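# Place yellow foam block in tote near door

## Task

Move the yellow foam block into the tote beside the door so that it lies fully inside, with no part sticking out past the rim. The block must stay there by itself after the robot lets go, and the robot must not tip over or be left leaning.

## Robot and tools

Robot: a Hello Robot Stretch 3 with a single arm. It has a two-wheel differential base (0.33 m long, 0.34 m wide), a lift that slides up a mast, and a telescoping arm that sticks out to the robot's right side. The gripper cannot reach forward by itself; to shift it forward or back you drive the base. The base turns about the point midway between its drive wheels, 0.05 m behind its front edge, and it cannot move sideways. With the arm pulled in and the wrist folded, turning sweeps a circle of radius 0.28 m; an unfolded, level wrist reaches outside that circle.

Frames: the base frame has its origin on the floor between the drive wheels, x forward, y left, z up. hand_pose is reported in this frame at the point where the closed fingertips meet. The odometry frame is the base frame as it stood when the scene began; heading is positive to the left, between -3.142 and 3.142.

execute_actions takes "actions", a list run in order. Each action may carry "robot" (a command, a queue, or {"stop": true}), "steps" (1 to 450 control steps at 30 per second; 1 if absent) and "until" (ends the action early once all its conditions hold). An action with only "steps" just waits. A command may contain:
- "base": exactly one of {"translate_m": d}, a straight drive of d metres relative to where the base is when the command starts, forward positive, |d| up to 1; or {"rotate_rad": d}, an in-place turn relative to the current heading, counter-clockwise (left) positive, |d| up to 3.2.
- "joints": absolute targets by name, any subset; unnamed joints keep their previous targets. Ranges: lift_m 0 to 1.1 (arm height); arm_m 0 to 0.52 (extension); wrist_yaw_rad -1.345 to 4.42 (0 along the arm, positive toward the front, 3.0 folded over the base); wrist_pitch_rad -1.57 to 0.451 (negative tips fingertips down); wrist_roll_rad -2.911 to 2.911; gripper_m -0.089 to 0.179 (larger is wider; the real fingertip gap is about 0.007 m less when nearly shut and 0.025 m less fully open, zero below 0.007); head_pan_rad -3.953 to 1.73 (0 ahead, positive left, -1.57 looks along the arm); head_tilt_rad -1.53 to 0.419 (negative down).
- "contact_limits": {"arm_m": effort percent 1 to 100}, how hard the arm may push before it halts; it lasts until the next arm_m command.
A list of up to 8 commands, optionally with {"pause_s": s} (s at most 15), runs them one after another. Any new command takes over immediately and discards the rest of an older queue. If any value is invalid the whole call is rejected and nothing runs. To wait for everything to settle, use "steps": 450 with "until": {"robot": {"status": "ended"}}. Other conditions compare fields, e.g. {"lift_m": [">", 0.3]} or {"arm_m_status": ["!=", "moving"]}; {"any": {"status": "ended"}} fires when the first motion ends.

zoom_image takes "camera" (head_camera, nav_camera or wrist_camera) and "region" [x0, y0, x1, y1] in pixels of that camera's last image, top-left origin, at most 504 by 504. head_camera is 896x504, nav_camera 672x504 fisheye, wrist_camera 644x364. The head cameras follow head pan and tilt; the wrist camera rides on the gripper.

finished_scene takes "scene" (an integer); call it only after every motion has ended and the block rests in the tote on its own. It cannot be reversed.

Results: each shows one moment. base_status and joint_status read moving, done, off_target (came to rest short; may still push), contact_stop (arm or lift hit something and went slack), time_out, stopped, not_commanded or torque_fault (a wrist servo went limp for 10 s). The base bracket shows distance moved versus goal, from wheel counts (slip counts as travel). joint_goals are the targets; measured_speeds are per second. refusals, queue and queue_left describe refused goals and queue progress; lines starting "refused:", "dropped:" or "replaced:" explain events, counting from 0. robot.on_its_own appears when the robot changed a target itself, a joint is slack or off, a motor rests under load, or base_tilt has drifted 3 degrees or more. motor_effort is percent of maximum, positive pushing toward larger values; readings carry a fixed error. lidar_m has 12 distances in 30-degree sectors, the first straight ahead and going counter-clockwise (4th left, 7th behind, 10th right), in a plane 0.17 m high. wrist_depth_mm and head_depth_mm are 7x7 grids of median depths.

Speed: the base is fast (0.30 m/s, 1.9 rad/s) only when stowed: lift_m under 0.30, arm_m under 0.03, wrist_yaw_rad over 2.54; otherwise 0.10 m/s and 0.63 rad/s.

Gripping: command gripper_m below the block's width to grasp; to let go, open at least 0.02 beyond where the pads touched. Status and reading do not prove a hold, so check the cameras.

Avoid: fold or unfold the wrist only with lift_m between 0.32 and 0.95, wrist_pitch_rad -0.4 and roll near 0; once folded the lift may go down to 0.25. With wrist_yaw_rad below -0.4 keep pitch at -0.5 or lower. Pushing against something rigid with the gripper higher than about 0.45 m, pushing again after a contact_stop, or driving while holding or hooking something fixed can tip the robot; backing into furniture is the riskiest. If it leans, reverse the last move in small steps, pull the gripper away, and drop lift_m to about 0.2 if needed. Motions keep running while you think. Avoid dropping, slamming or hard pushes; lower the block gently into the tote before releasing, and note that a loose object may get nudged occasionally.

Each tool is called after ">>>" in YAML: its name, and indented under it one key for each argument.

## Session

>>> execute_actions:
  actions: []

Scene clock: 0.00 s.
robot.base_odometry: x=+0.000 y=+0.000 heading=+0.000 (m, m, rad; robot's odometry frame)
robot.turned_by_wheels: +0.000 (rad since the last result)
robot.turned_by_imu: +0.000 (rad since the last result)
robot.base_tilt: forward=+0.5 right=-1.5 (deg)
robot.lidar_m: 1.15 1.88 1.37 0.90 0.83 0.84 1.05 1.62 1.50 0.99 0.91 0.92
robot.head_depth_mm: 1049 1049 1049 1039 1033 1033 1029 / 1161 1161 1151 1160 1149 1148 1143 / 1305 1300 1300 1299 1281 1287 1287 / 1481 1470 1480 1471 1479 1461 1450 / 1710 1722 1712 1712 1708 1677 1699 / 1913 2048 2035 2038 2009 2022 2014 / 1931 2130 2131 2110 2115 2120 2111
robot.base_status: not_commanded
robot.joint_positions: lift_m=+0.603 arm_m=-0.002 wrist_yaw_rad=+2.851 wrist_pitch_rad=-0.367 wrist_roll_rad=+0.013 gripper_m=+0.037 head_pan_rad=-0.016 head_tilt_rad=-0.014
robot.joint_goals: lift_m=+0.603 arm_m=-0.002 wrist_yaw_rad=+2.851 wrist_pitch_rad=-0.367 wrist_roll_rad=+0.013 gripper_m=+0.037 head_pan_rad=-0.016 head_tilt_rad=-0.014
robot.joint_status: lift_m=not_commanded arm_m=not_commanded wrist_yaw_rad=not_commanded wrist_pitch_rad=not_commanded wrist_roll_rad=not_commanded gripper_m=not_commanded head_pan_rad=not_commanded head_tilt_rad=not_commanded
robot.measured_speeds: translate_m=+0.000 rotate_rad=+0.000 lift_m=+0.000 arm_m=+0.000 wrist_yaw_rad=+0.000 wrist_pitch_rad=+0.000 wrist_roll_rad=+0.000 head_pan_rad=+0.000 head_tilt_rad=+0.000
robot: refusals=0 queue=idle queue_left=0
robot.motor_effort: left_wheel=-1 right_wheel=-1 lift_m=+24 arm_m=+0 wrist_yaw_rad=+1 wrist_pitch_rad=+6 wrist_roll_rad=+0 gripper_m=+0 head_pan_rad=+0 head_tilt_rad=+1 (%)
robot.hand_pose: x=+0.0448 y=+0.0779 z=+0.6269 quat_wxyz=(+0.229, +0.711, +0.026, +0.665) (m; robot's base frame)
robot.wrist_depth_mm: - 752 936 - - - - / - 815 - - - - - / - 888 - - - - - / 684 961 - - - - - / 721 - - - - - - / 786 - 840 869 864 890 918 / 740 742 746 742 760 761 762
pictures: head_camera (sideways: a quarter turn clockwise sets it upright), nav_camera (sideways: a quarter turn counterclockwise sets it upright), wrist_camera
Images, in order (width x height): head_camera 896x504, nav_camera 672x504, wrist_camera 644x364.

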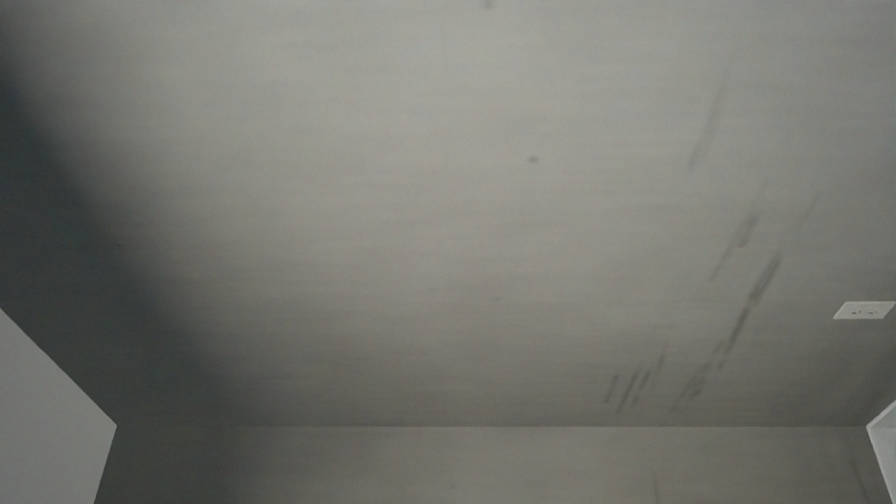

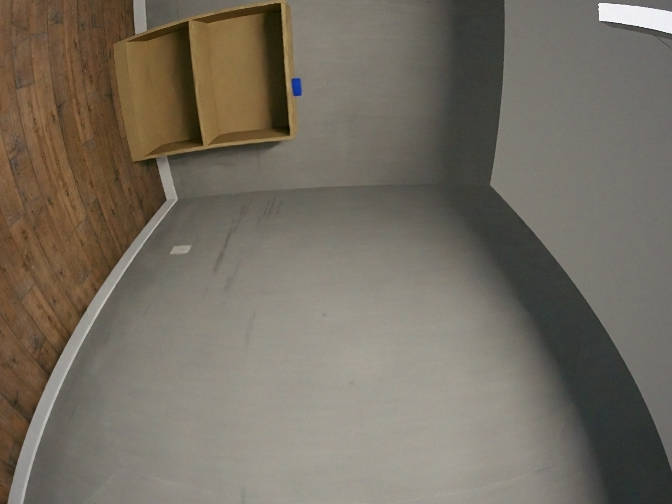

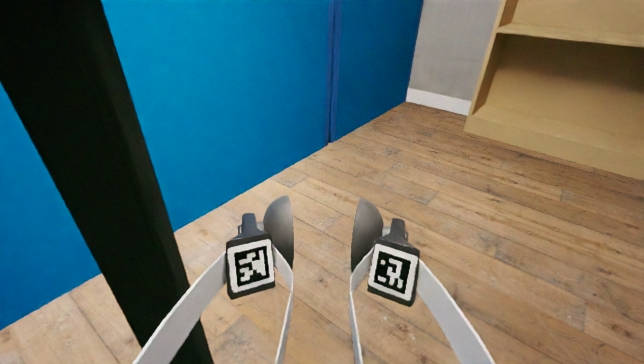

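>>> execute_actions:
  actions:
    - {"robot":{"joints":{"head_pan_rad":-2.2,"head_tilt_rad":-0.6}},"steps":450,"until":{"robot":{"status":"ended"}}}

>>> execute_actions:
  actions:
    - {"robot":{"joints":{"head_pan_rad":-3.6,"head_tilt_rad":-0.6}},"steps":450,"until":{"robot":{"status":"ended"}}}

Scene clock: 1.87 s.
robot.base_odometry: x=+0.000 y=+0.000 heading=+0.000 (m, m, rad; robot's odometry frame)
robot.turned_by_wheels: +0.000 (rad since the last result)
robot.turned_by_imu: +0.000 (rad since the last result)
robot.base_tilt: forward=+0.4 right=-1.6 (deg)
robot.lidar_m: 1.15 1.88 1.37 0.90 0.83 0.84 1.05 1.61 1.50 0.98 0.91 0.92
robot.head_depth_mm: 1337 1451 1579 1744 1835 1545 1289 / 1373 1500 1639 1814 1895 1538 1309 / 1418 1549 1699 1874 1899 1551 1305 / 1453 1603 1775 1957 1918 1517 1308 / 1523 1688 1835 2047 1918 1554 1309 / 1539 1668 1789 1898 1835 1553 1306 / 1360 1444 1501 1579 1659 1550 1311
robot.base_status: not_commanded
robot.joint_positions: lift_m=+0.603 arm_m=-0.002 wrist_yaw_rad=+2.851 wrist_pitch_rad=-0.367 wrist_roll_rad=+0.013 gripper_m=+0.037 head_pan_rad=-2.193 head_tilt_rad=-0.593
robot.joint_goals: lift_m=+0.603 arm_m=-0.002 wrist_yaw_rad=+2.851 wrist_pitch_rad=-0.367 wrist_roll_rad=+0.013 gripper_m=+0.037 head_pan_rad=-2.200 head_tilt_rad=-0.600
robot.joint_status: lift_m=not_commanded arm_m=not_commanded wrist_yaw_rad=not_commanded wrist_pitch_rad=not_commanded wrist_roll_rad=not_commanded gripper_m=not_commanded head_pan_rad=done head_tilt_rad=done
robot.measured_speeds: translate_m=+0.000 rotate_rad=+0.000 lift_m=+0.000 arm_m=+0.000 wrist_yaw_rad=+0.000 wrist_pitch_rad=+0.000 wrist_roll_rad=+0.000 head_pan_rad=+0.000 head_tilt_rad=+0.000
robot: refusals=0 queue=done queue_left=0
robot.motor_effort: left_wheel=-1(1) right_wheel=-1(1) lift_m=+23(24) arm_m=+0(0) wrist_yaw_rad=+1(0) wrist_pitch_rad=+6(5) wrist_roll_rad=+0(0) gripper_m=+0(1) head_pan_rad=-5(66) head_tilt_rad=-4(39) (%)
robot.hand_pose: x=+0.0448 y=+0.0779 z=+0.6269 quat_wxyz=(+0.229, +0.711, +0.026, +0.665) (m; robot's base frame)
robot.wrist_depth_mm: - 761 901 - - - - / - 829 - - - - - / - 873 - - - - - / 696 971 - - - - - / 735 - - - - - - / 801 - 860 879 863 878 906 / 741 739 751 745 758 763 773
pictures: head_camera (sideways: a quarter turn clockwise sets it upright), nav_camera (sideways: a quarter turn counterclockwise sets it upright), wrist_camera
Images, in order (width x height): head_camera 896x504, nav_camera 672x504, wrist_camera 644x364.

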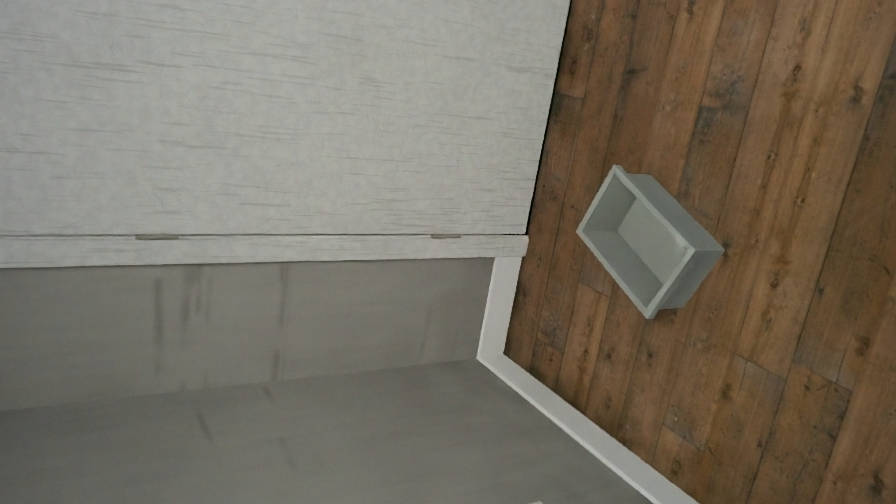

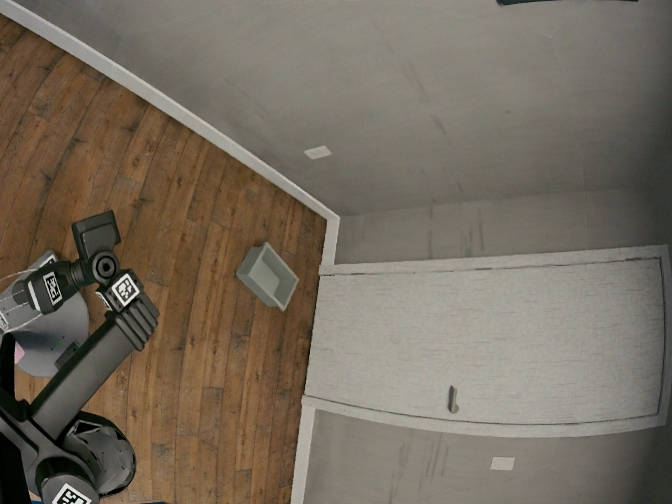

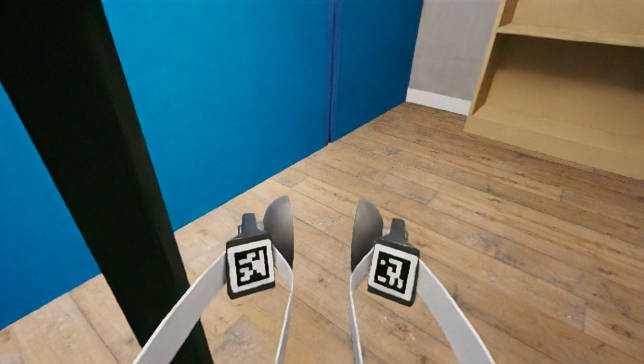

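Scene clock: 3.10 s.
robot.base_odometry: x=+0.000 y=+0.000 heading=+0.000 (m, m, rad; robot's odometry frame)
robot.turned_by_wheels: +0.000 (rad since the last result)
robot.turned_by_imu: +0.000 (rad since the last result)
robot.base_tilt: forward=+0.4 right=-1.6 (deg)
robot.lidar_m: 1.15 1.87 1.37 0.90 0.83 0.84 1.05 1.62 1.50 0.98 0.91 0.92
robot.head_depth_mm: 690 747 810 889 981 1094 1225 / 719 779 857 939 1042 1175 1272 / 755 823 897 991 1112 1271 1302 / 788 865 950 1054 1194 1369 1317 / 834 911 1006 1128 1293 1469 1307 / 873 984 2443 2385 1906 1547 1304 / 1992 2097 2263 2290 1913 1555 1306
robot.base_status: not_commanded
robot.joint_positions: lift_m=+0.603 arm_m=-0.002 wrist_yaw_rad=+2.851 wrist_pitch_rad=-0.367 wrist_roll_rad=+0.013 gripper_m=+0.037 head_pan_rad=-3.593 head_tilt_rad=-0.593
robot.joint_goals: lift_m=+0.603 arm_m=-0.002 wrist_yaw_rad=+2.851 wrist_pitch_rad=-0.367 wrist_roll_rad=+0.013 gripper_m=+0.037 head_pan_rad=-3.600 head_tilt_rad=-0.600
robot.joint_status: lift_m=not_commanded arm_m=not_commanded wrist_yaw_rad=not_commanded wrist_pitch_rad=not_commanded wrist_roll_rad=not_commanded gripper_m=not_commanded head_pan_rad=done head_tilt_rad=done
robot.measured_speeds: translate_m=+0.000 rotate_rad=+0.000 lift_m=+0.000 arm_m=+0.000 wrist_yaw_rad=+0.000 wrist_pitch_rad=+0.000 wrist_roll_rad=+0.000 head_pan_rad=+0.000 head_tilt_rad=+0.000
robot: refusals=0 queue=done queue_left=0
robot.motor_effort: left_wheel=-1(1) right_wheel=-1(1) lift_m=+24(24) arm_m=+0(0) wrist_yaw_rad=+1(1) wrist_pitch_rad=+5(5) wrist_roll_rad=+0(0) gripper_m=+0(0) head_pan_rad=-6(65) head_tilt_rad=-4(5) (%)
robot.hand_pose: x=+0.0448 y=+0.0779 z=+0.6269 quat_wxyz=(+0.229, +0.711, +0.026, +0.665) (m; robot's base frame)
robot.wrist_depth_mm: - 759 920 - - - - / - 814 - - - - - / - 888 - - - - - / 682 940 - - - - - / 734 - - - - - - / 780 - 853 886 839 891 915 / 731 746 750 737 753 771 760
pictures: head_camera (sideways: a quarter turn clockwise sets it upright), nav_camera (sideways: a quarter turn counterclockwise sets it upright), wrist_camera
Images, in order (width x height): head_camera 896x504, nav_camera 672x504, wrist_camera 644x364.

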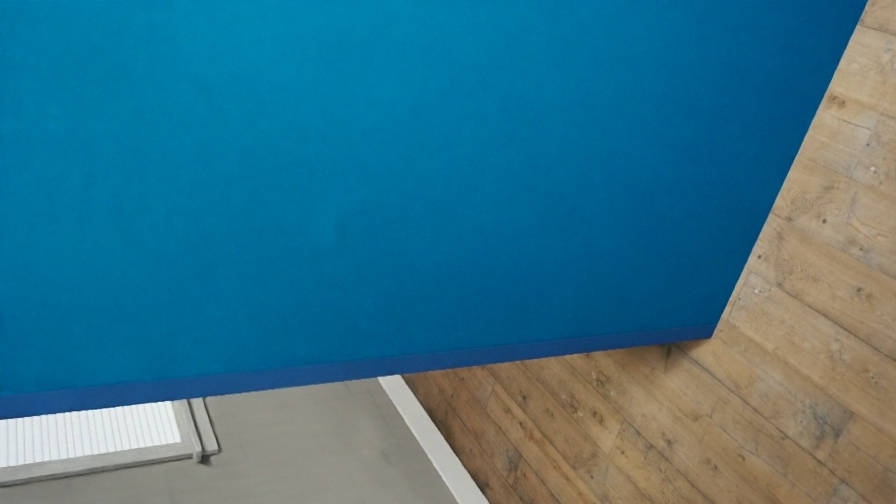

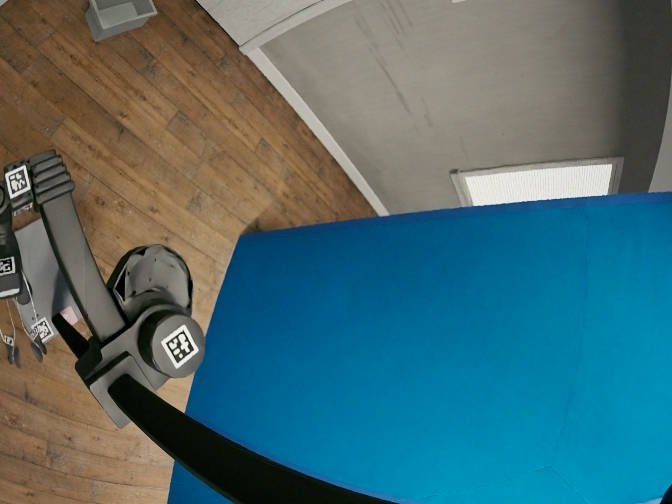

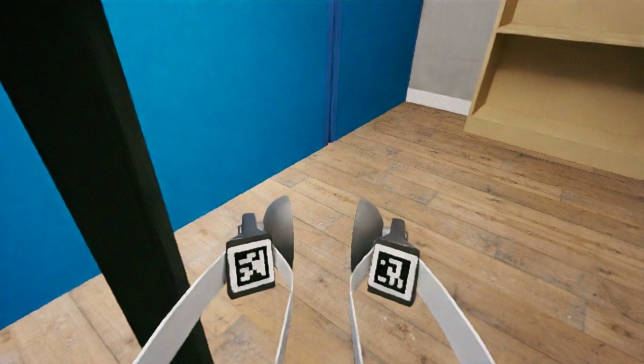

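>>> execute_actions:
  actions:
    - {"robot":[{"joints":{"lift_m":0.27,"wrist_pitch_rad":-0.4,"wrist_yaw_rad":3.0},"base":{"rotate_rad":0.1}},{"base":{"translate_m":-1.0},"joints":{"head_pan_rad":-3.9,"head_tilt_rad":-0.5}}],"steps":450,"until":{"robot":{"status":"ended"}}}

Scene clock: 12.33 s.
robot.base_odometry: x=-0.995 y=-0.100 heading=+0.100 (m, m, rad; robot's odometry frame)
robot.turned_by_wheels: +0.100 (rad since the last result)
robot.turned_by_imu: +0.097 (rad since the last result)
robot.base_tilt: forward=+0.4 right=-1.5 (deg)
robot.lidar_m: 1.98 1.33 0.44 0.35 0.65 1.14 0.82 0.78 0.78 1.05 1.44 1.47
robot.head_depth_mm: - - - - - - - / 2841 2986 3340 2873 2152 1707 - / 2927 3090 3424 2879 2110 1679 1386 / 2333 2493 2691 2687 2116 1683 1388 / 1799 1880 1978 2167 2053 1669 1385 / 1465 1534 1592 1686 1768 1672 1389 / 1234 1265 1325 1389 1441 1495 1387
robot.base_status: done (translate_m -1.0000 of -1.0000)
robot.joint_positions: lift_m=+0.270 arm_m=-0.002 wrist_yaw_rad=+2.998 wrist_pitch_rad=-0.416 wrist_roll_rad=+0.013 gripper_m=+0.037 head_pan_rad=-3.893 head_tilt_rad=-0.507
robot.joint_goals: lift_m=+0.270 arm_m=-0.002 wrist_yaw_rad=+3.000 wrist_pitch_rad=-0.400 wrist_roll_rad=+0.013 gripper_m=+0.037 head_pan_rad=-3.900 head_tilt_rad=-0.500
robot.joint_status: lift_m=done arm_m=not_commanded wrist_yaw_rad=done wrist_pitch_rad=done wrist_roll_rad=not_commanded gripper_m=not_commanded head_pan_rad=done head_tilt_rad=done
robot.measured_speeds: translate_m=+0.000 rotate_rad=+0.000 lift_m=+0.000 arm_m=+0.000 wrist_yaw_rad=+0.000 wrist_pitch_rad=+0.000 wrist_roll_rad=+0.000 head_pan_rad=+0.000 head_tilt_rad=+0.000
robot: refusals=0 queue=done queue_left=0
robot.motor_effort: left_wheel=-5(16) right_wheel=+2(4) lift_m=+17(23) arm_m=+0(1) wrist_yaw_rad=+2(5) wrist_pitch_rad=+6(4) wrist_roll_rad=+0(0) gripper_m=+0(1) head_pan_rad=-5(35) head_tilt_rad=+4(16) (%)
robot.hand_pose: x=+0.0108 y=+0.0794 z=+0.2835 quat_wxyz=(+0.196, +0.705, +0.095, +0.675) (m; robot's base frame)
robot.wrist_depth_mm: - - 443 374 470 641 - / - - 482 413 533 755 - / 816 826 537 457 615 848 923 / 647 645 603 525 640 684 683 / 527 528 - 532 554 552 562 / 462 - - - 451 468 469 / - - - - 400 402 407
pictures: head_camera (sideways: a quarter turn clockwise sets it upright), nav_camera (sideways: a quarter turn counterclockwise sets it upright), wrist_camera
Images, in order (width x height): head_camera 896x504, nav_camera 672x504, wrist_camera 644x364.

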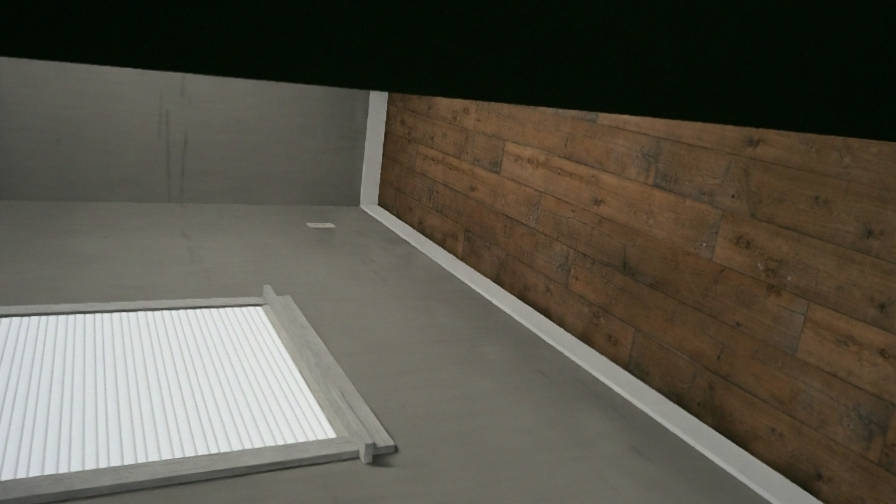

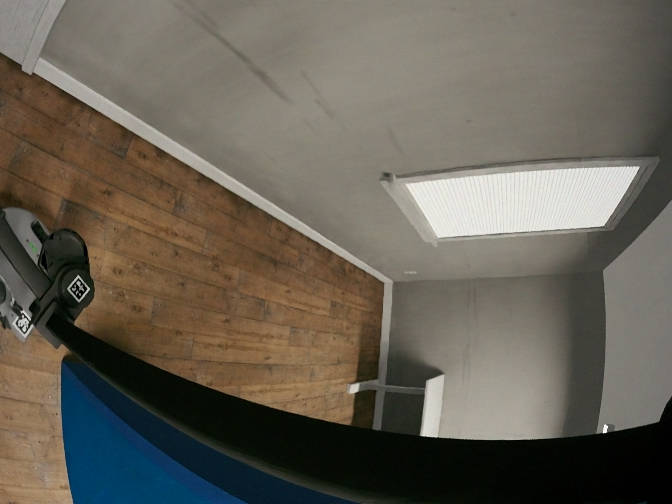

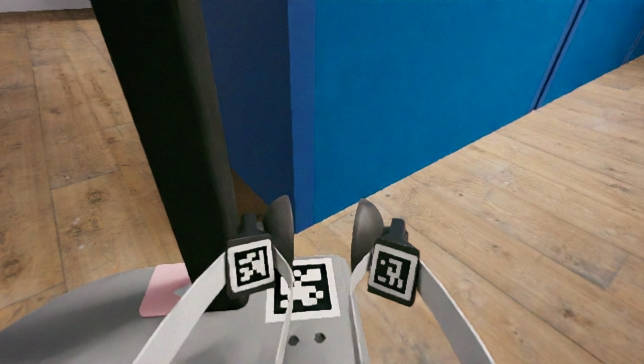

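>>> execute_actions:
  actions:
    - {"robot":[{"base":{"translate_m":-0.25},"joints":{"head_pan_rad":-0.5,"head_tilt_rad":-0.6}},{"base":{"rotate_rad":2.1}},{"base":{"translate_m":0.5}}],"steps":450,"until":{"robot":{"status":"ended"}}}

Scene clock: 20.93 s.
robot.base_odometry: x=-1.538 y=+0.280 heading=+2.200 (m, m, rad; robot's odometry frame)
robot.turned_by_wheels: +2.100 (rad since the last result)
robot.turned_by_imu: +2.087 (rad since the last result)
robot.base_tilt: forward=+0.5 right=-1.4 (deg)
robot.lidar_m: 2.33 0.83 0.60 0.57 0.59 0.80 2.07 2.14 0.41 0.39 0.40 2.81
robot.head_depth_mm: 3048 3380 3438 2418 1880 1530 1300 / 2930 3060 3250 2429 1887 1529 1309 / 2744 2873 3258 2462 1902 1548 1310 / 2631 2707 3097 2481 1921 1553 1311 / 2547 2590 2918 2461 1921 1539 1311 / 2410 2513 2841 2449 1895 1544 1308 / 2311 2437 2656 2479 1917 1548 1305
robot.base_status: done (translate_m +0.5000 of +0.5000)
robot.joint_positions: lift_m=+0.270 arm_m=-0.002 wrist_yaw_rad=+2.999 wrist_pitch_rad=-0.416 wrist_roll_rad=+0.013 gripper_m=+0.037 head_pan_rad=-0.507 head_tilt_rad=-0.594
robot.joint_goals: lift_m=+0.270 arm_m=-0.002 wrist_yaw_rad=+3.000 wrist_pitch_rad=-0.400 wrist_roll_rad=+0.013 gripper_m=+0.037 head_pan_rad=-0.500 head_tilt_rad=-0.600
robot.joint_status: lift_m=done arm_m=not_commanded wrist_yaw_rad=done wrist_pitch_rad=done wrist_roll_rad=not_commanded gripper_m=not_commanded head_pan_rad=done head_tilt_rad=done
robot.measured_speeds: translate_m=+0.000 rotate_rad=+0.000 lift_m=+0.000 arm_m=+0.000 wrist_yaw_rad=+0.000 wrist_pitch_rad=+0.000 wrist_roll_rad=+0.000 head_pan_rad=+0.000 head_tilt_rad=+0.000
robot: refusals=0 queue=done queue_left=0
robot.motor_effort: left_wheel=-5(16) right_wheel=+1(6) lift_m=+16(17) arm_m=+0(1) wrist_yaw_rad=+1(2) wrist_pitch_rad=+6(6) wrist_roll_rad=+0(0) gripper_m=-1(0) head_pan_rad=+5(64) head_tilt_rad=-4(13) (%)
robot.hand_pose: x=+0.0108 y=+0.0794 z=+0.2834 quat_wxyz=(+0.196, +0.705, +0.095, +0.675) (m; robot's base frame)
robot.wrist_depth_mm: 505 - 534 560 575 587 612 / 555 564 581 600 636 651 682 / 598 611 640 668 685 697 747 / 634 642 667 673 677 677 680 / 529 531 - 545 555 556 556 / 462 - - - 450 469 476 / - - - - 400 406 404
pictures: head_camera (sideways: a quarter turn clockwise sets it upright), nav_camera (sideways: a quarter turn counterclockwise sets it upright), wrist_camera
Images, in order (width x height): head_camera 896x504, nav_camera 672x504, wrist_camera 644x364.

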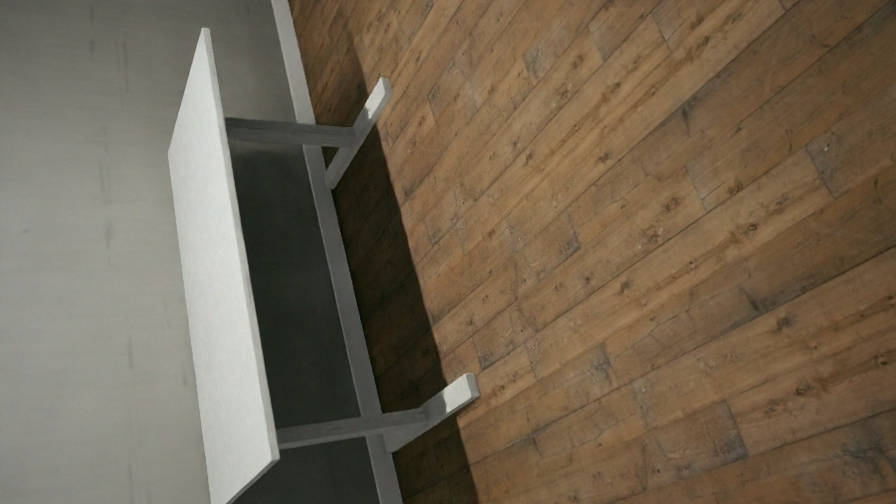

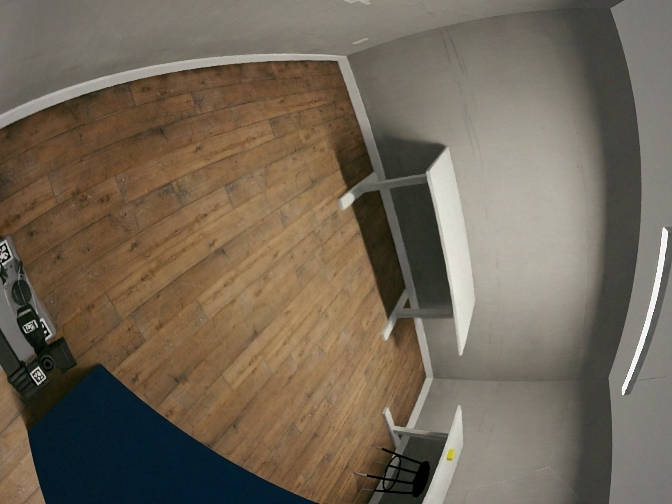

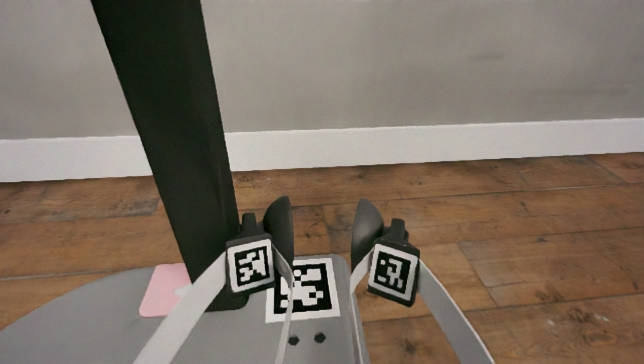

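>>> execute_actions:
  actions:
    - {"robot":[{"base":{"translate_m":0.45},"joints":{"head_pan_rad":-0.1,"head_tilt_rad":-0.45}},{"base":{"rotate_rad":-1.2}},{"base":{"translate_m":1.0}}],"steps":450,"until":{"robot":{"status":"ended"}}}

Scene clock: 31.17 s.
robot.base_odometry: x=-1.262 y=+1.485 heading=+1.000 (m, m, rad; robot's odometry frame)
robot.turned_by_wheels: -1.200 (rad since the last result)
robot.turned_by_imu: -1.197 (rad since the last result)
robot.base_tilt: forward=+0.4 right=-1.4 (deg)
robot.lidar_m: 1.97 1.68 1.90 1.52 1.69 1.53 1.53 0.86 1.13 0.74 1.38 1.85
robot.head_depth_mm: 1882 1974 2066 1714 2277 1751 1429 / 1919 2041 2138 1821 2187 1765 1438 / 1950 2086 2205 1742 2174 1757 1437 / 2002 2150 2221 2491 2293 1751 1429 / 2064 2198 2303 2133 2200 1758 1449 / 2115 2272 2423 2645 2287 1756 1433 / 2173 2341 2545 2748 2287 1767 1432
robot.base_status: done (translate_m +1.0000 of +1.0000)
robot.joint_positions: lift_m=+0.270 arm_m=-0.002 wrist_yaw_rad=+2.999 wrist_pitch_rad=-0.416 wrist_roll_rad=+0.013 gripper_m=+0.037 head_pan_rad=-0.107 head_tilt_rad=-0.457
robot.joint_goals: lift_m=+0.270 arm_m=-0.002 wrist_yaw_rad=+3.000 wrist_pitch_rad=-0.400 wrist_roll_rad=+0.013 gripper_m=+0.037 head_pan_rad=-0.100 head_tilt_rad=-0.450
robot.joint_status: lift_m=done arm_m=not_commanded wrist_yaw_rad=done wrist_pitch_rad=done wrist_roll_rad=not_commanded gripper_m=not_commanded head_pan_rad=done head_tilt_rad=done
robot.measured_speeds: translate_m=+0.000 rotate_rad=+0.000 lift_m=+0.000 arm_m=+0.000 wrist_yaw_rad=+0.000 wrist_pitch_rad=+0.000 wrist_roll_rad=+0.000 head_pan_rad=+0.000 head_tilt_rad=+0.000
robot: refusals=0 queue=done queue_left=0
robot.motor_effort: left_wheel=+3(14) right_wheel=-4(7) lift_m=+18(17) arm_m=-1(0) wrist_yaw_rad=+2(2) wrist_pitch_rad=+6(6) wrist_roll_rad=+0(0) gripper_m=+0(0) head_pan_rad=+5(43) head_tilt_rad=+3(24) (%)
robot.hand_pose: x=+0.0108 y=+0.0793 z=+0.2834 quat_wxyz=(+0.196, +0.705, +0.095, +0.675) (m; robot's base frame)
robot.wrist_depth_mm: - - - - - - - / - - - - - - - / 821 831 835 866 891 886 923 / 638 666 657 658 674 678 685 / 525 535 - 545 556 553 557 / 454 - - - 449 468 471 / - - - - 399 403 407
pictures: head_camera (sideways: a quarter turn clockwise sets it upright), nav_camera (sideways: a quarter turn counterclockwise sets it upright), wrist_camera
Images, in order (width x height): head_camera 896x504, nav_camera 672x504, wrist_camera 644x364.

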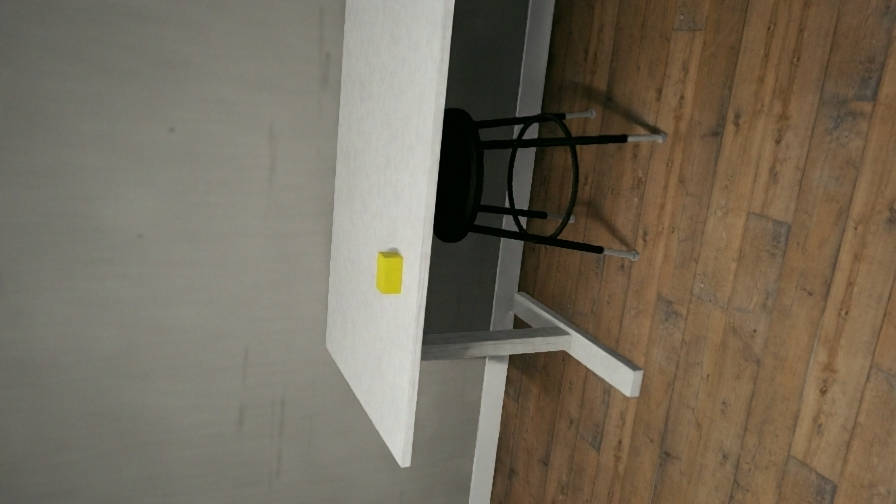

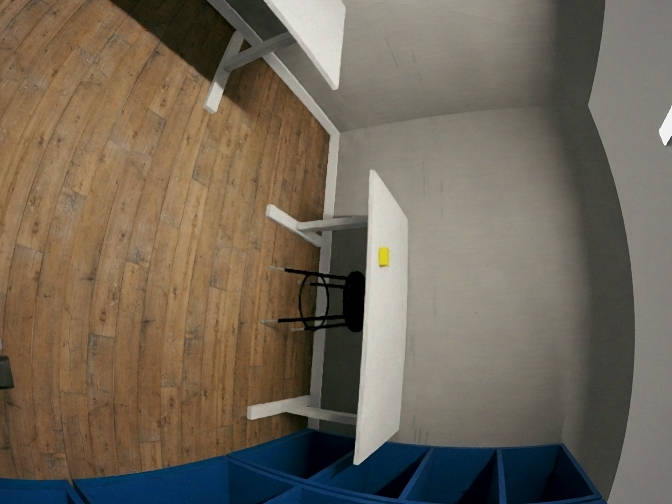

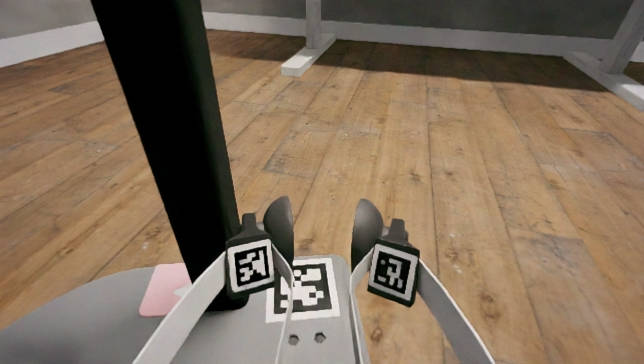

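>>> execute_actions:
  actions:
    - {"robot":[{"base":{"rotate_rad":0.12}},{"base":{"translate_m":1.0},"joints":{"head_pan_rad":-1.57,"head_tilt_rad":-0.75}},{"base":{"rotate_rad":1.09}},{"joints":{"lift_m":0.93}},{"joints":{"wrist_yaw_rad":0.0,"gripper_m":0.179}},{"joints":{"wrist_pitch_rad":-1.1,"lift_m":1.0}}],"steps":450,"until":{"robot":{"status":"ended"}}}
    - {"steps":450,"until":{"robot":{"status":"ended"}}}

Scene clock: 51.40 s.
robot.base_odometry: x=-0.826 y=+2.385 heading=+2.210 (m, m, rad; robot's odometry frame)
robot.turned_by_wheels: +1.210 (rad since the last result)
robot.turned_by_imu: +1.199 (rad since the last result)
robot.base_tilt: forward=+0.5 right=-1.5 (deg)
robot.lidar_m: 1.01 1.50 1.64 2.42 1.82 1.23 1.44 1.19 0.76 0.72 0.97 1.50
robot.head_depth_mm: 1162 1295 1110 - - - - / 1157 1305 1115 - - - - / 1167 1300 1115 - - - - / 1171 1320 1121 835 1556 1424 1215 / 1168 1305 1123 884 1566 1435 1220 / 1171 1314 1129 884 1409 1399 1211 / 1175 1316 1123 887 1563 1394 1219
robot.base_status: done (rotate_rad +1.0898 of +1.0900)
robot.joint_positions: lift_m=+1.000 arm_m=-0.002 wrist_yaw_rad=+0.002 wrist_pitch_rad=-1.103 wrist_roll_rad=+0.013 gripper_m=+0.179 head_pan_rad=-1.563 head_tilt_rad=-0.741
robot.joint_goals: lift_m=+1.000 arm_m=-0.002 wrist_yaw_rad=+0.000 wrist_pitch_rad=-1.100 wrist_roll_rad=+0.013 gripper_m=+0.179 head_pan_rad=-1.570 head_tilt_rad=-0.750
robot.joint_status: lift_m=done arm_m=not_commanded wrist_yaw_rad=done wrist_pitch_rad=done wrist_roll_rad=not_commanded gripper_m=done head_pan_rad=done head_tilt_rad=done
robot.measured_speeds: translate_m=+0.000 rotate_rad=+0.000 lift_m=+0.000 arm_m=+0.000 wrist_yaw_rad=+0.000 wrist_pitch_rad=+0.000 wrist_roll_rad=+0.000 head_pan_rad=+0.000 head_tilt_rad=+0.000
robot: refusals=0 queue=done queue_left=0
robot.motor_effort: left_wheel=-5(14) right_wheel=+1(7) lift_m=+29(30) arm_m=-1(1) wrist_yaw_rad=-2(4) wrist_pitch_rad=+1(5) wrist_roll_rad=+0(0) gripper_m=+1(85) head_pan_rad=-5(64) head_tilt_rad=-5(29) (%)
robot.hand_pose: x=-0.0214 y=-0.2371 z=+0.8988 quat_wxyz=(+0.599, +0.369, -0.605, -0.373) (m; robot's base frame)
robot.wrist_depth_mm: - - - - 622 - 930 / - - - - - - - / - - - - - - - / - - - - - - - / - - - - - - - / - - - - - - - / 916 940 955 - 945 948 965
pictures: head_camera (sideways: a quarter turn clockwise sets it upright), nav_camera (sideways: a quarter turn counterclockwise sets it upright), wrist_camera
Images, in order (width x height): head_camera 896x504, nav_camera 672x504, wrist_camera 644x364.

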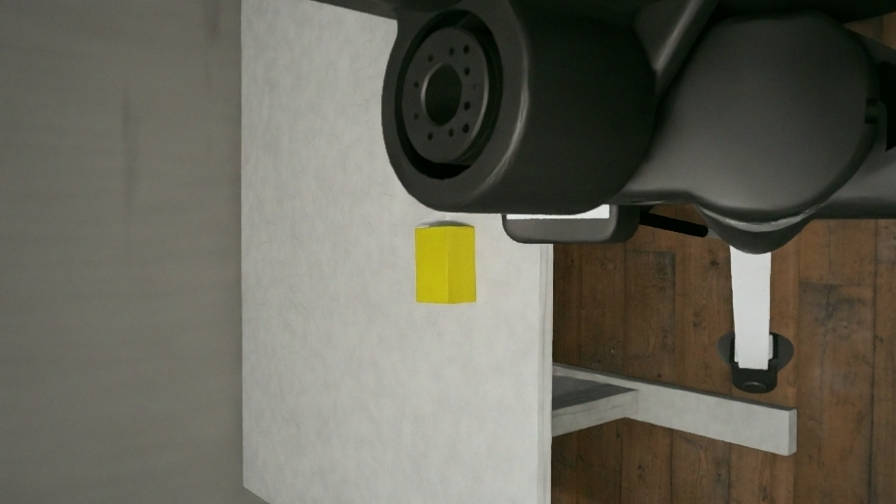

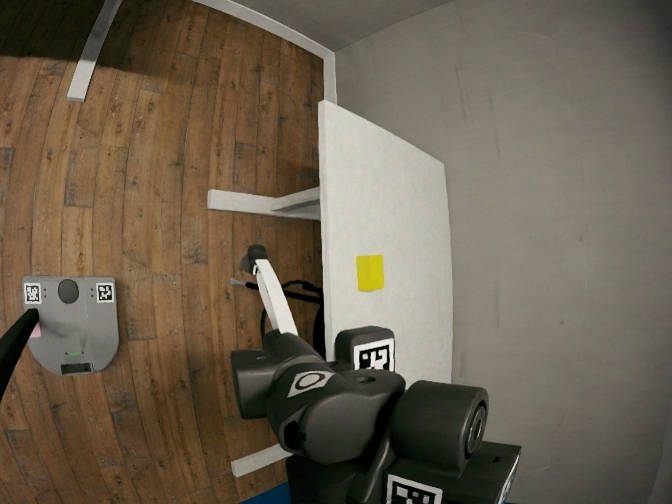

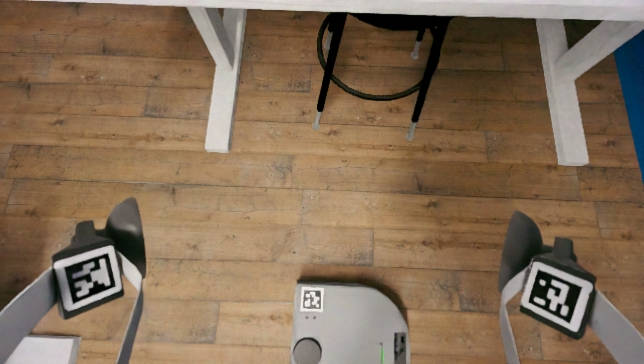

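>>> execute_actions:
  actions:
    - {"robot":{"base":{"translate_m":0.03},"joints":{"arm_m":0.34,"lift_m":0.92}},"steps":450,"until":{"robot":{"status":"ended"}}}

Scene clock: 55.17 s.
robot.base_odometry: x=-0.844 y=+2.409 heading=+2.209 (m, m, rad; robot's odometry frame)
robot.turned_by_wheels: +0.000 (rad since the last result)
robot.turned_by_imu: -0.001 (rad since the last result)
robot.base_tilt: forward=+0.4 right=-1.4 (deg)
robot.lidar_m: 0.98 1.47 1.62 2.42 1.83 1.26 1.43 1.22 0.77 0.72 0.95 1.48
robot.head_depth_mm: 1161 1249 - 849 1098 1350 1199 / 1162 1251 1030 872 1518 1387 1202 / 1165 1259 - 841 1247 1366 1209 / 1166 1308 1117 832 1561 1395 1210 / 1169 1313 1123 884 1571 1391 1219 / 1174 1314 1122 885 1408 1372 1214 / 1177 1309 1133 886 1560 1393 1215
robot.base_status: done (translate_m +0.0300 of +0.0300)
robot.joint_positions: lift_m=+0.920 arm_m=+0.340 wrist_yaw_rad=+0.001 wrist_pitch_rad=-1.104 wrist_roll_rad=+0.013 gripper_m=+0.179 head_pan_rad=-1.563 head_tilt_rad=-0.741
robot.joint_goals: lift_m=+0.920 arm_m=+0.340 wrist_yaw_rad=+0.000 wrist_pitch_rad=-1.100 wrist_roll_rad=+0.013 gripper_m=+0.179 head_pan_rad=-1.570 head_tilt_rad=-0.750
robot.joint_status: lift_m=done arm_m=done wrist_yaw_rad=done wrist_pitch_rad=done wrist_roll_rad=not_commanded gripper_m=done head_pan_rad=done head_tilt_rad=done
robot.measured_speeds: translate_m=+0.000 rotate_rad=+0.000 lift_m=+0.000 arm_m=+0.000 wrist_yaw_rad=+0.000 wrist_pitch_rad=+0.000 wrist_roll_rad=+0.000 head_pan_rad=+0.000 head_tilt_rad=+0.000
robot: refusals=0 queue=done queue_left=0
robot.motor_effort: left_wheel=-5(9) right_wheel=+2(4) lift_m=+16(29) arm_m=+4(2) wrist_yaw_rad=+0(2) wrist_pitch_rad=+1(1) wrist_roll_rad=+0(0) gripper_m=-1(0) head_pan_rad=-5(5) head_tilt_rad=-5(5) (%)
robot.hand_pose: x=-0.0216 y=-0.5783 z=+0.8193 quat_wxyz=(+0.598, +0.369, -0.605, -0.374) (m; robot's base frame)
robot.wrist_depth_mm: 302 301 304 306 305 307 304 / 289 291 245 242 291 291 291 / 277 277 274 265 280 278 276 / 266 267 265 265 264 265 267 / 258 254 253 255 255 256 256 / 897 920 927 925 908 901 904 / 870 875 874 878 867 877 887
pictures: head_camera (sideways: a quarter turn clockwise sets it upright), nav_camera (sideways: a quarter turn counterclockwise sets it upright), wrist_camera
Images, in order (width x height): head_camera 896x504, nav_camera 672x504, wrist_camera 644x364.

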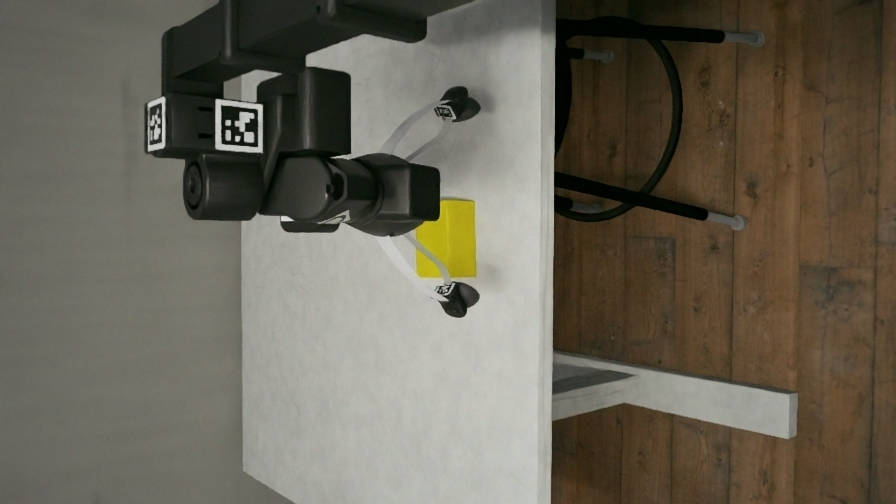

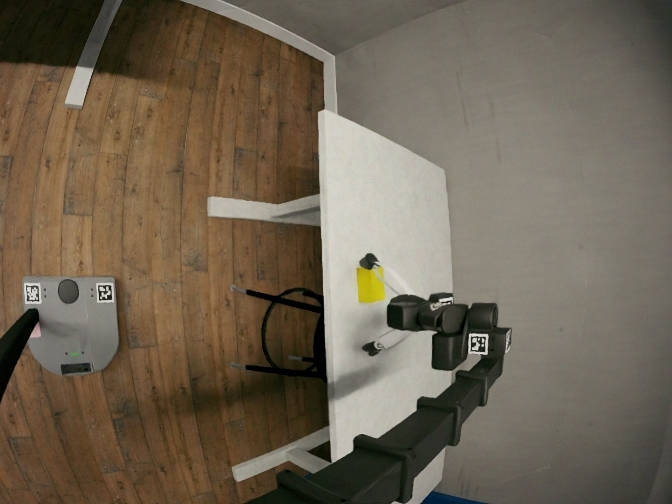

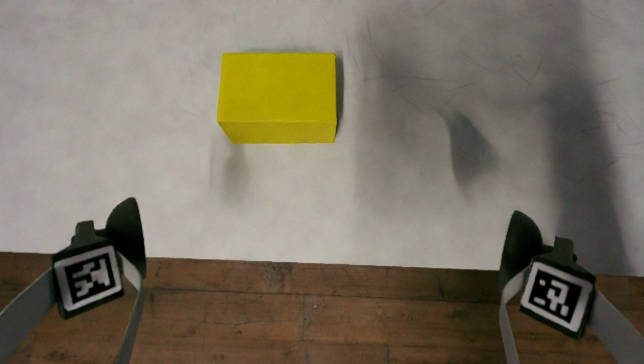

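>>> execute_actions:
  actions:
    - {"robot":[{"base":{"translate_m":0.037},"joints":{"arm_m":0.45}},{"joints":{"lift_m":0.855}}],"steps":450,"until":{"robot":{"status":"ended"}}}

Scene clock: 58.70 s.
robot.base_odometry: x=-0.866 y=+2.439 heading=+2.210 (m, m, rad; robot's odometry frame)
robot.turned_by_wheels: +0.000 (rad since the last result)
robot.turned_by_imu: -0.001 (rad since the last result)
robot.base_tilt: forward=+0.4 right=-1.4 (deg)
robot.lidar_m: 0.95 1.43 1.59 2.42 1.87 1.29 1.44 1.26 0.78 0.72 0.95 1.44
robot.head_depth_mm: 1157 1297 1176 - 1522 1355 1206 / 1165 1263 1027 873 1521 1385 1209 / 1163 1277 - 828 1308 1359 1217 / 1165 1293 1122 835 1571 1398 1205 / 1164 1305 1124 878 1558 1408 1211 / 1176 1310 1127 885 1401 1378 1215 / 1175 1310 1130 888 1577 1405 1218
robot.base_status: done (translate_m +0.0370 of +0.0370)
robot.joint_positions: lift_m=+0.855 arm_m=+0.450 wrist_yaw_rad=+0.001 wrist_pitch_rad=-1.104 wrist_roll_rad=+0.013 gripper_m=+0.179 head_pan_rad=-1.563 head_tilt_rad=-0.741
robot.joint_goals: lift_m=+0.855 arm_m=+0.450 wrist_yaw_rad=+0.000 wrist_pitch_rad=-1.100 wrist_roll_rad=+0.013 gripper_m=+0.179 head_pan_rad=-1.570 head_tilt_rad=-0.750
robot.joint_status: lift_m=done arm_m=done wrist_yaw_rad=done wrist_pitch_rad=done wrist_roll_rad=not_commanded gripper_m=done head_pan_rad=done head_tilt_rad=done
robot.measured_speeds: translate_m=+0.000 rotate_rad=+0.000 lift_m=+0.000 arm_m=+0.000 wrist_yaw_rad=+0.000 wrist_pitch_rad=+0.000 wrist_roll_rad=+0.000 head_pan_rad=+0.000 head_tilt_rad=+0.000
robot: refusals=0 queue=done queue_left=0
robot.motor_effort: left_wheel=-5(6) right_wheel=+1(5) lift_m=+17(15) arm_m=+5(5) wrist_yaw_rad=+0(0) wrist_pitch_rad=+1(1) wrist_roll_rad=+0(0) gripper_m=+0(0) head_pan_rad=-5(5) head_tilt_rad=-5(5) (%)
robot.hand_pose: x=-0.0216 y=-0.6883 z=+0.7543 quat_wxyz=(+0.598, +0.369, -0.605, -0.374) (m; robot's base frame)
robot.wrist_depth_mm: 227 228 229 228 228 228 230 / 217 218 216 219 219 219 219 / 207 208 209 209 208 209 209 / 199 198 156 154 196 200 200 / 192 191 149 147 188 192 192 / - 182 180 180 182 184 185 / 177 176 177 176 177 176 176
pictures: head_camera (sideways: a quarter turn clockwise sets it upright), nav_camera (sideways: a quarter turn counterclockwise sets it upright), wrist_camera
Images, in order (width x height): head_camera 896x504, nav_camera 672x504, wrist_camera 644x364.

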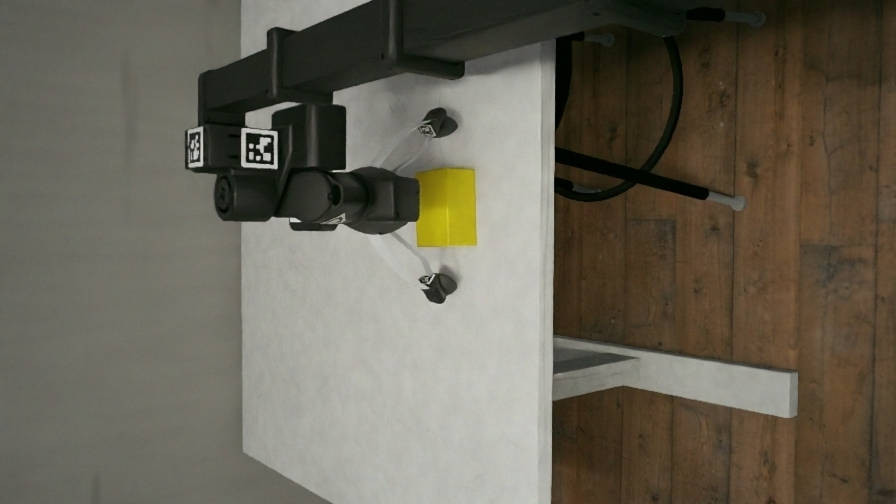

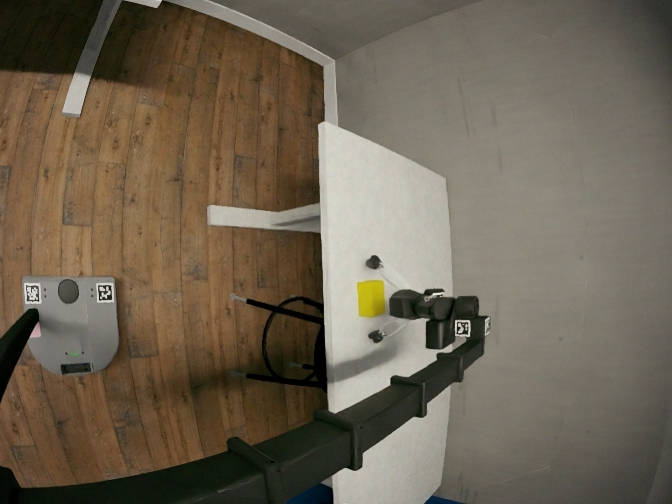

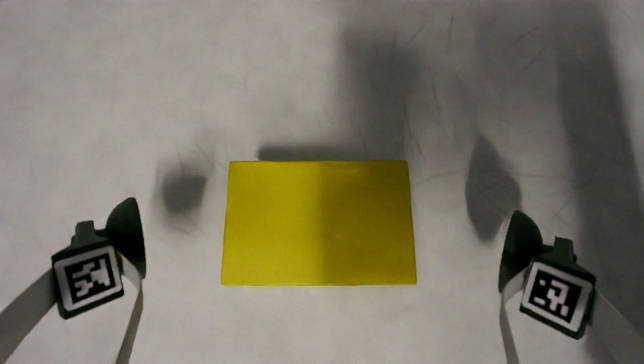

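>>> execute_actions:
  actions:
    - {"robot":[{"joints":{"arm_m":0.457,"lift_m":0.838}},{"joints":{"gripper_m":0.05}},{"joints":{"lift_m":0.88}}],"steps":450,"until":{"robot":{"status":"ended"}}}

Scene clock: 62.43 s.
robot.base_odometry: x=-0.866 y=+2.439 heading=+2.210 (m, m, rad; robot's odometry frame)
robot.turned_by_wheels: +0.000 (rad since the last result)
robot.turned_by_imu: -0.001 (rad since the last result)
robot.base_tilt: forward=+0.5 right=-1.3 (deg)
robot.lidar_m: 0.95 1.43 1.60 2.42 1.87 1.29 1.44 1.25 0.78 0.72 0.95 1.44
robot.head_depth_mm: 1162 1277 - 838 1508 1352 1205 / 1161 1255 1052 878 1526 1379 1210 / 1167 1257 - 814 1306 1369 1214 / 1166 1302 1124 827 1554 1393 1208 / 1170 1309 1128 879 1576 1395 1210 / 1171 1313 1123 885 1409 1371 1211 / 1180 1316 1127 883 1564 1402 1214
robot.base_status: done (translate_m +0.0370 of +0.0370)
robot.joint_positions: lift_m=+0.880 arm_m=+0.457 wrist_yaw_rad=+0.000 wrist_pitch_rad=-1.105 wrist_roll_rad=+0.013 gripper_m=+0.057 head_pan_rad=-1.563 head_tilt_rad=-0.741
robot.joint_goals: lift_m=+0.880 arm_m=+0.457 wrist_yaw_rad=+0.000 wrist_pitch_rad=-1.100 wrist_roll_rad=+0.013 gripper_m=+0.056 head_pan_rad=-1.570 head_tilt_rad=-0.750
robot.joint_status: lift_m=done arm_m=done wrist_yaw_rad=done wrist_pitch_rad=done wrist_roll_rad=not_commanded gripper_m=done head_pan_rad=done head_tilt_rad=done
robot.measured_speeds: translate_m=+0.000 rotate_rad=+0.000 lift_m=+0.000 arm_m=+0.000 wrist_yaw_rad=+0.000 wrist_pitch_rad=+0.000 wrist_roll_rad=+0.000 head_pan_rad=+0.000 head_tilt_rad=+0.000
robot: refusals=0 queue=done queue_left=0
robot.on_its_own: gripper_m is held at +0.056, not at your +0.050, by its stall guard, which is still easing
robot.motor_effort: left_wheel=-3(5) right_wheel=+1(3) lift_m=+29(30) arm_m=+5(7) wrist_yaw_rad=+1(0) wrist_pitch_rad=+1(5) wrist_roll_rad=+0(0) gripper_m=-10(98) head_pan_rad=-5(5) head_tilt_rad=-5(5) (%)
robot.hand_pose: x=-0.0216 y=-0.6952 z=+0.7786 quat_wxyz=(+0.598, +0.369, -0.605, -0.374) (m; robot's base frame)
robot.wrist_depth_mm: 257 256 257 257 255 258 257 / 244 243 243 245 245 245 245 / 233 233 232 234 234 235 234 / 223 224 221 136 223 223 223 / 216 213 131 131 131 215 214 / 206 206 126 127 126 208 207 / 199 198 198 199 197 200 199
pictures: head_camera (sideways: a quarter turn clockwise sets it upright), nav_camera (sideways: a quarter turn counterclockwise sets it upright), wrist_camera
Images, in order (width x height): head_camera 896x504, nav_camera 672x504, wrist_camera 644x364.

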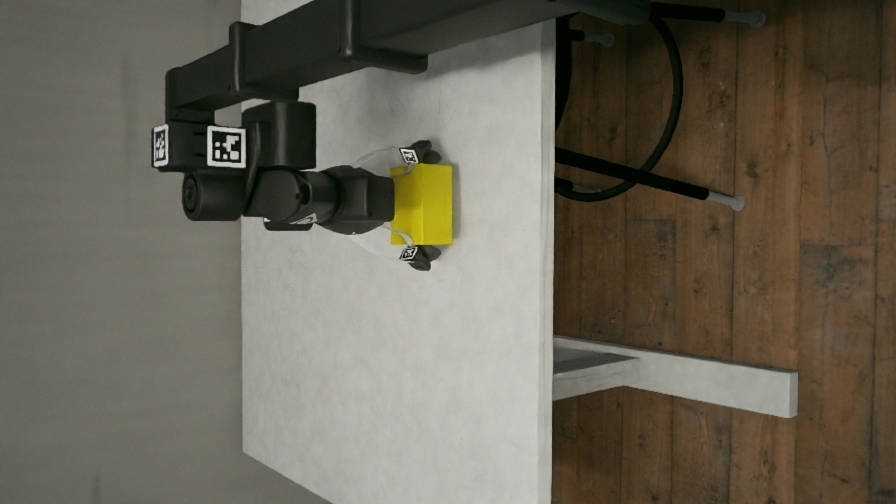

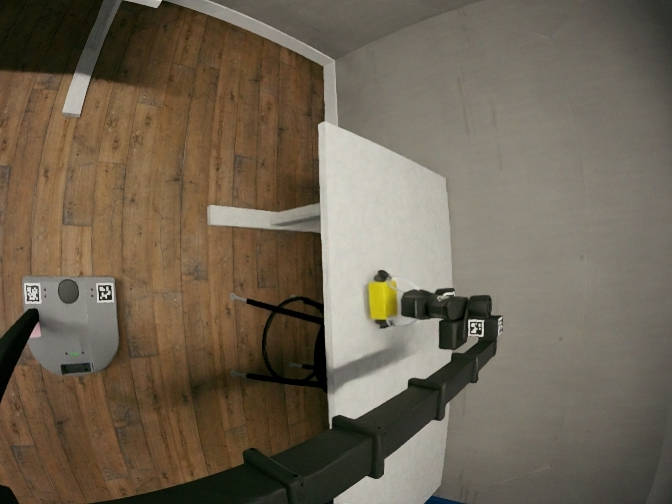

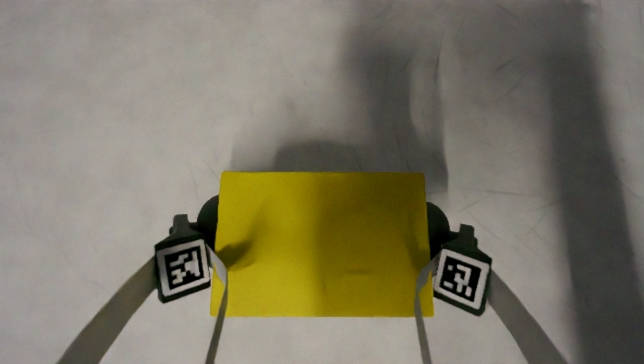

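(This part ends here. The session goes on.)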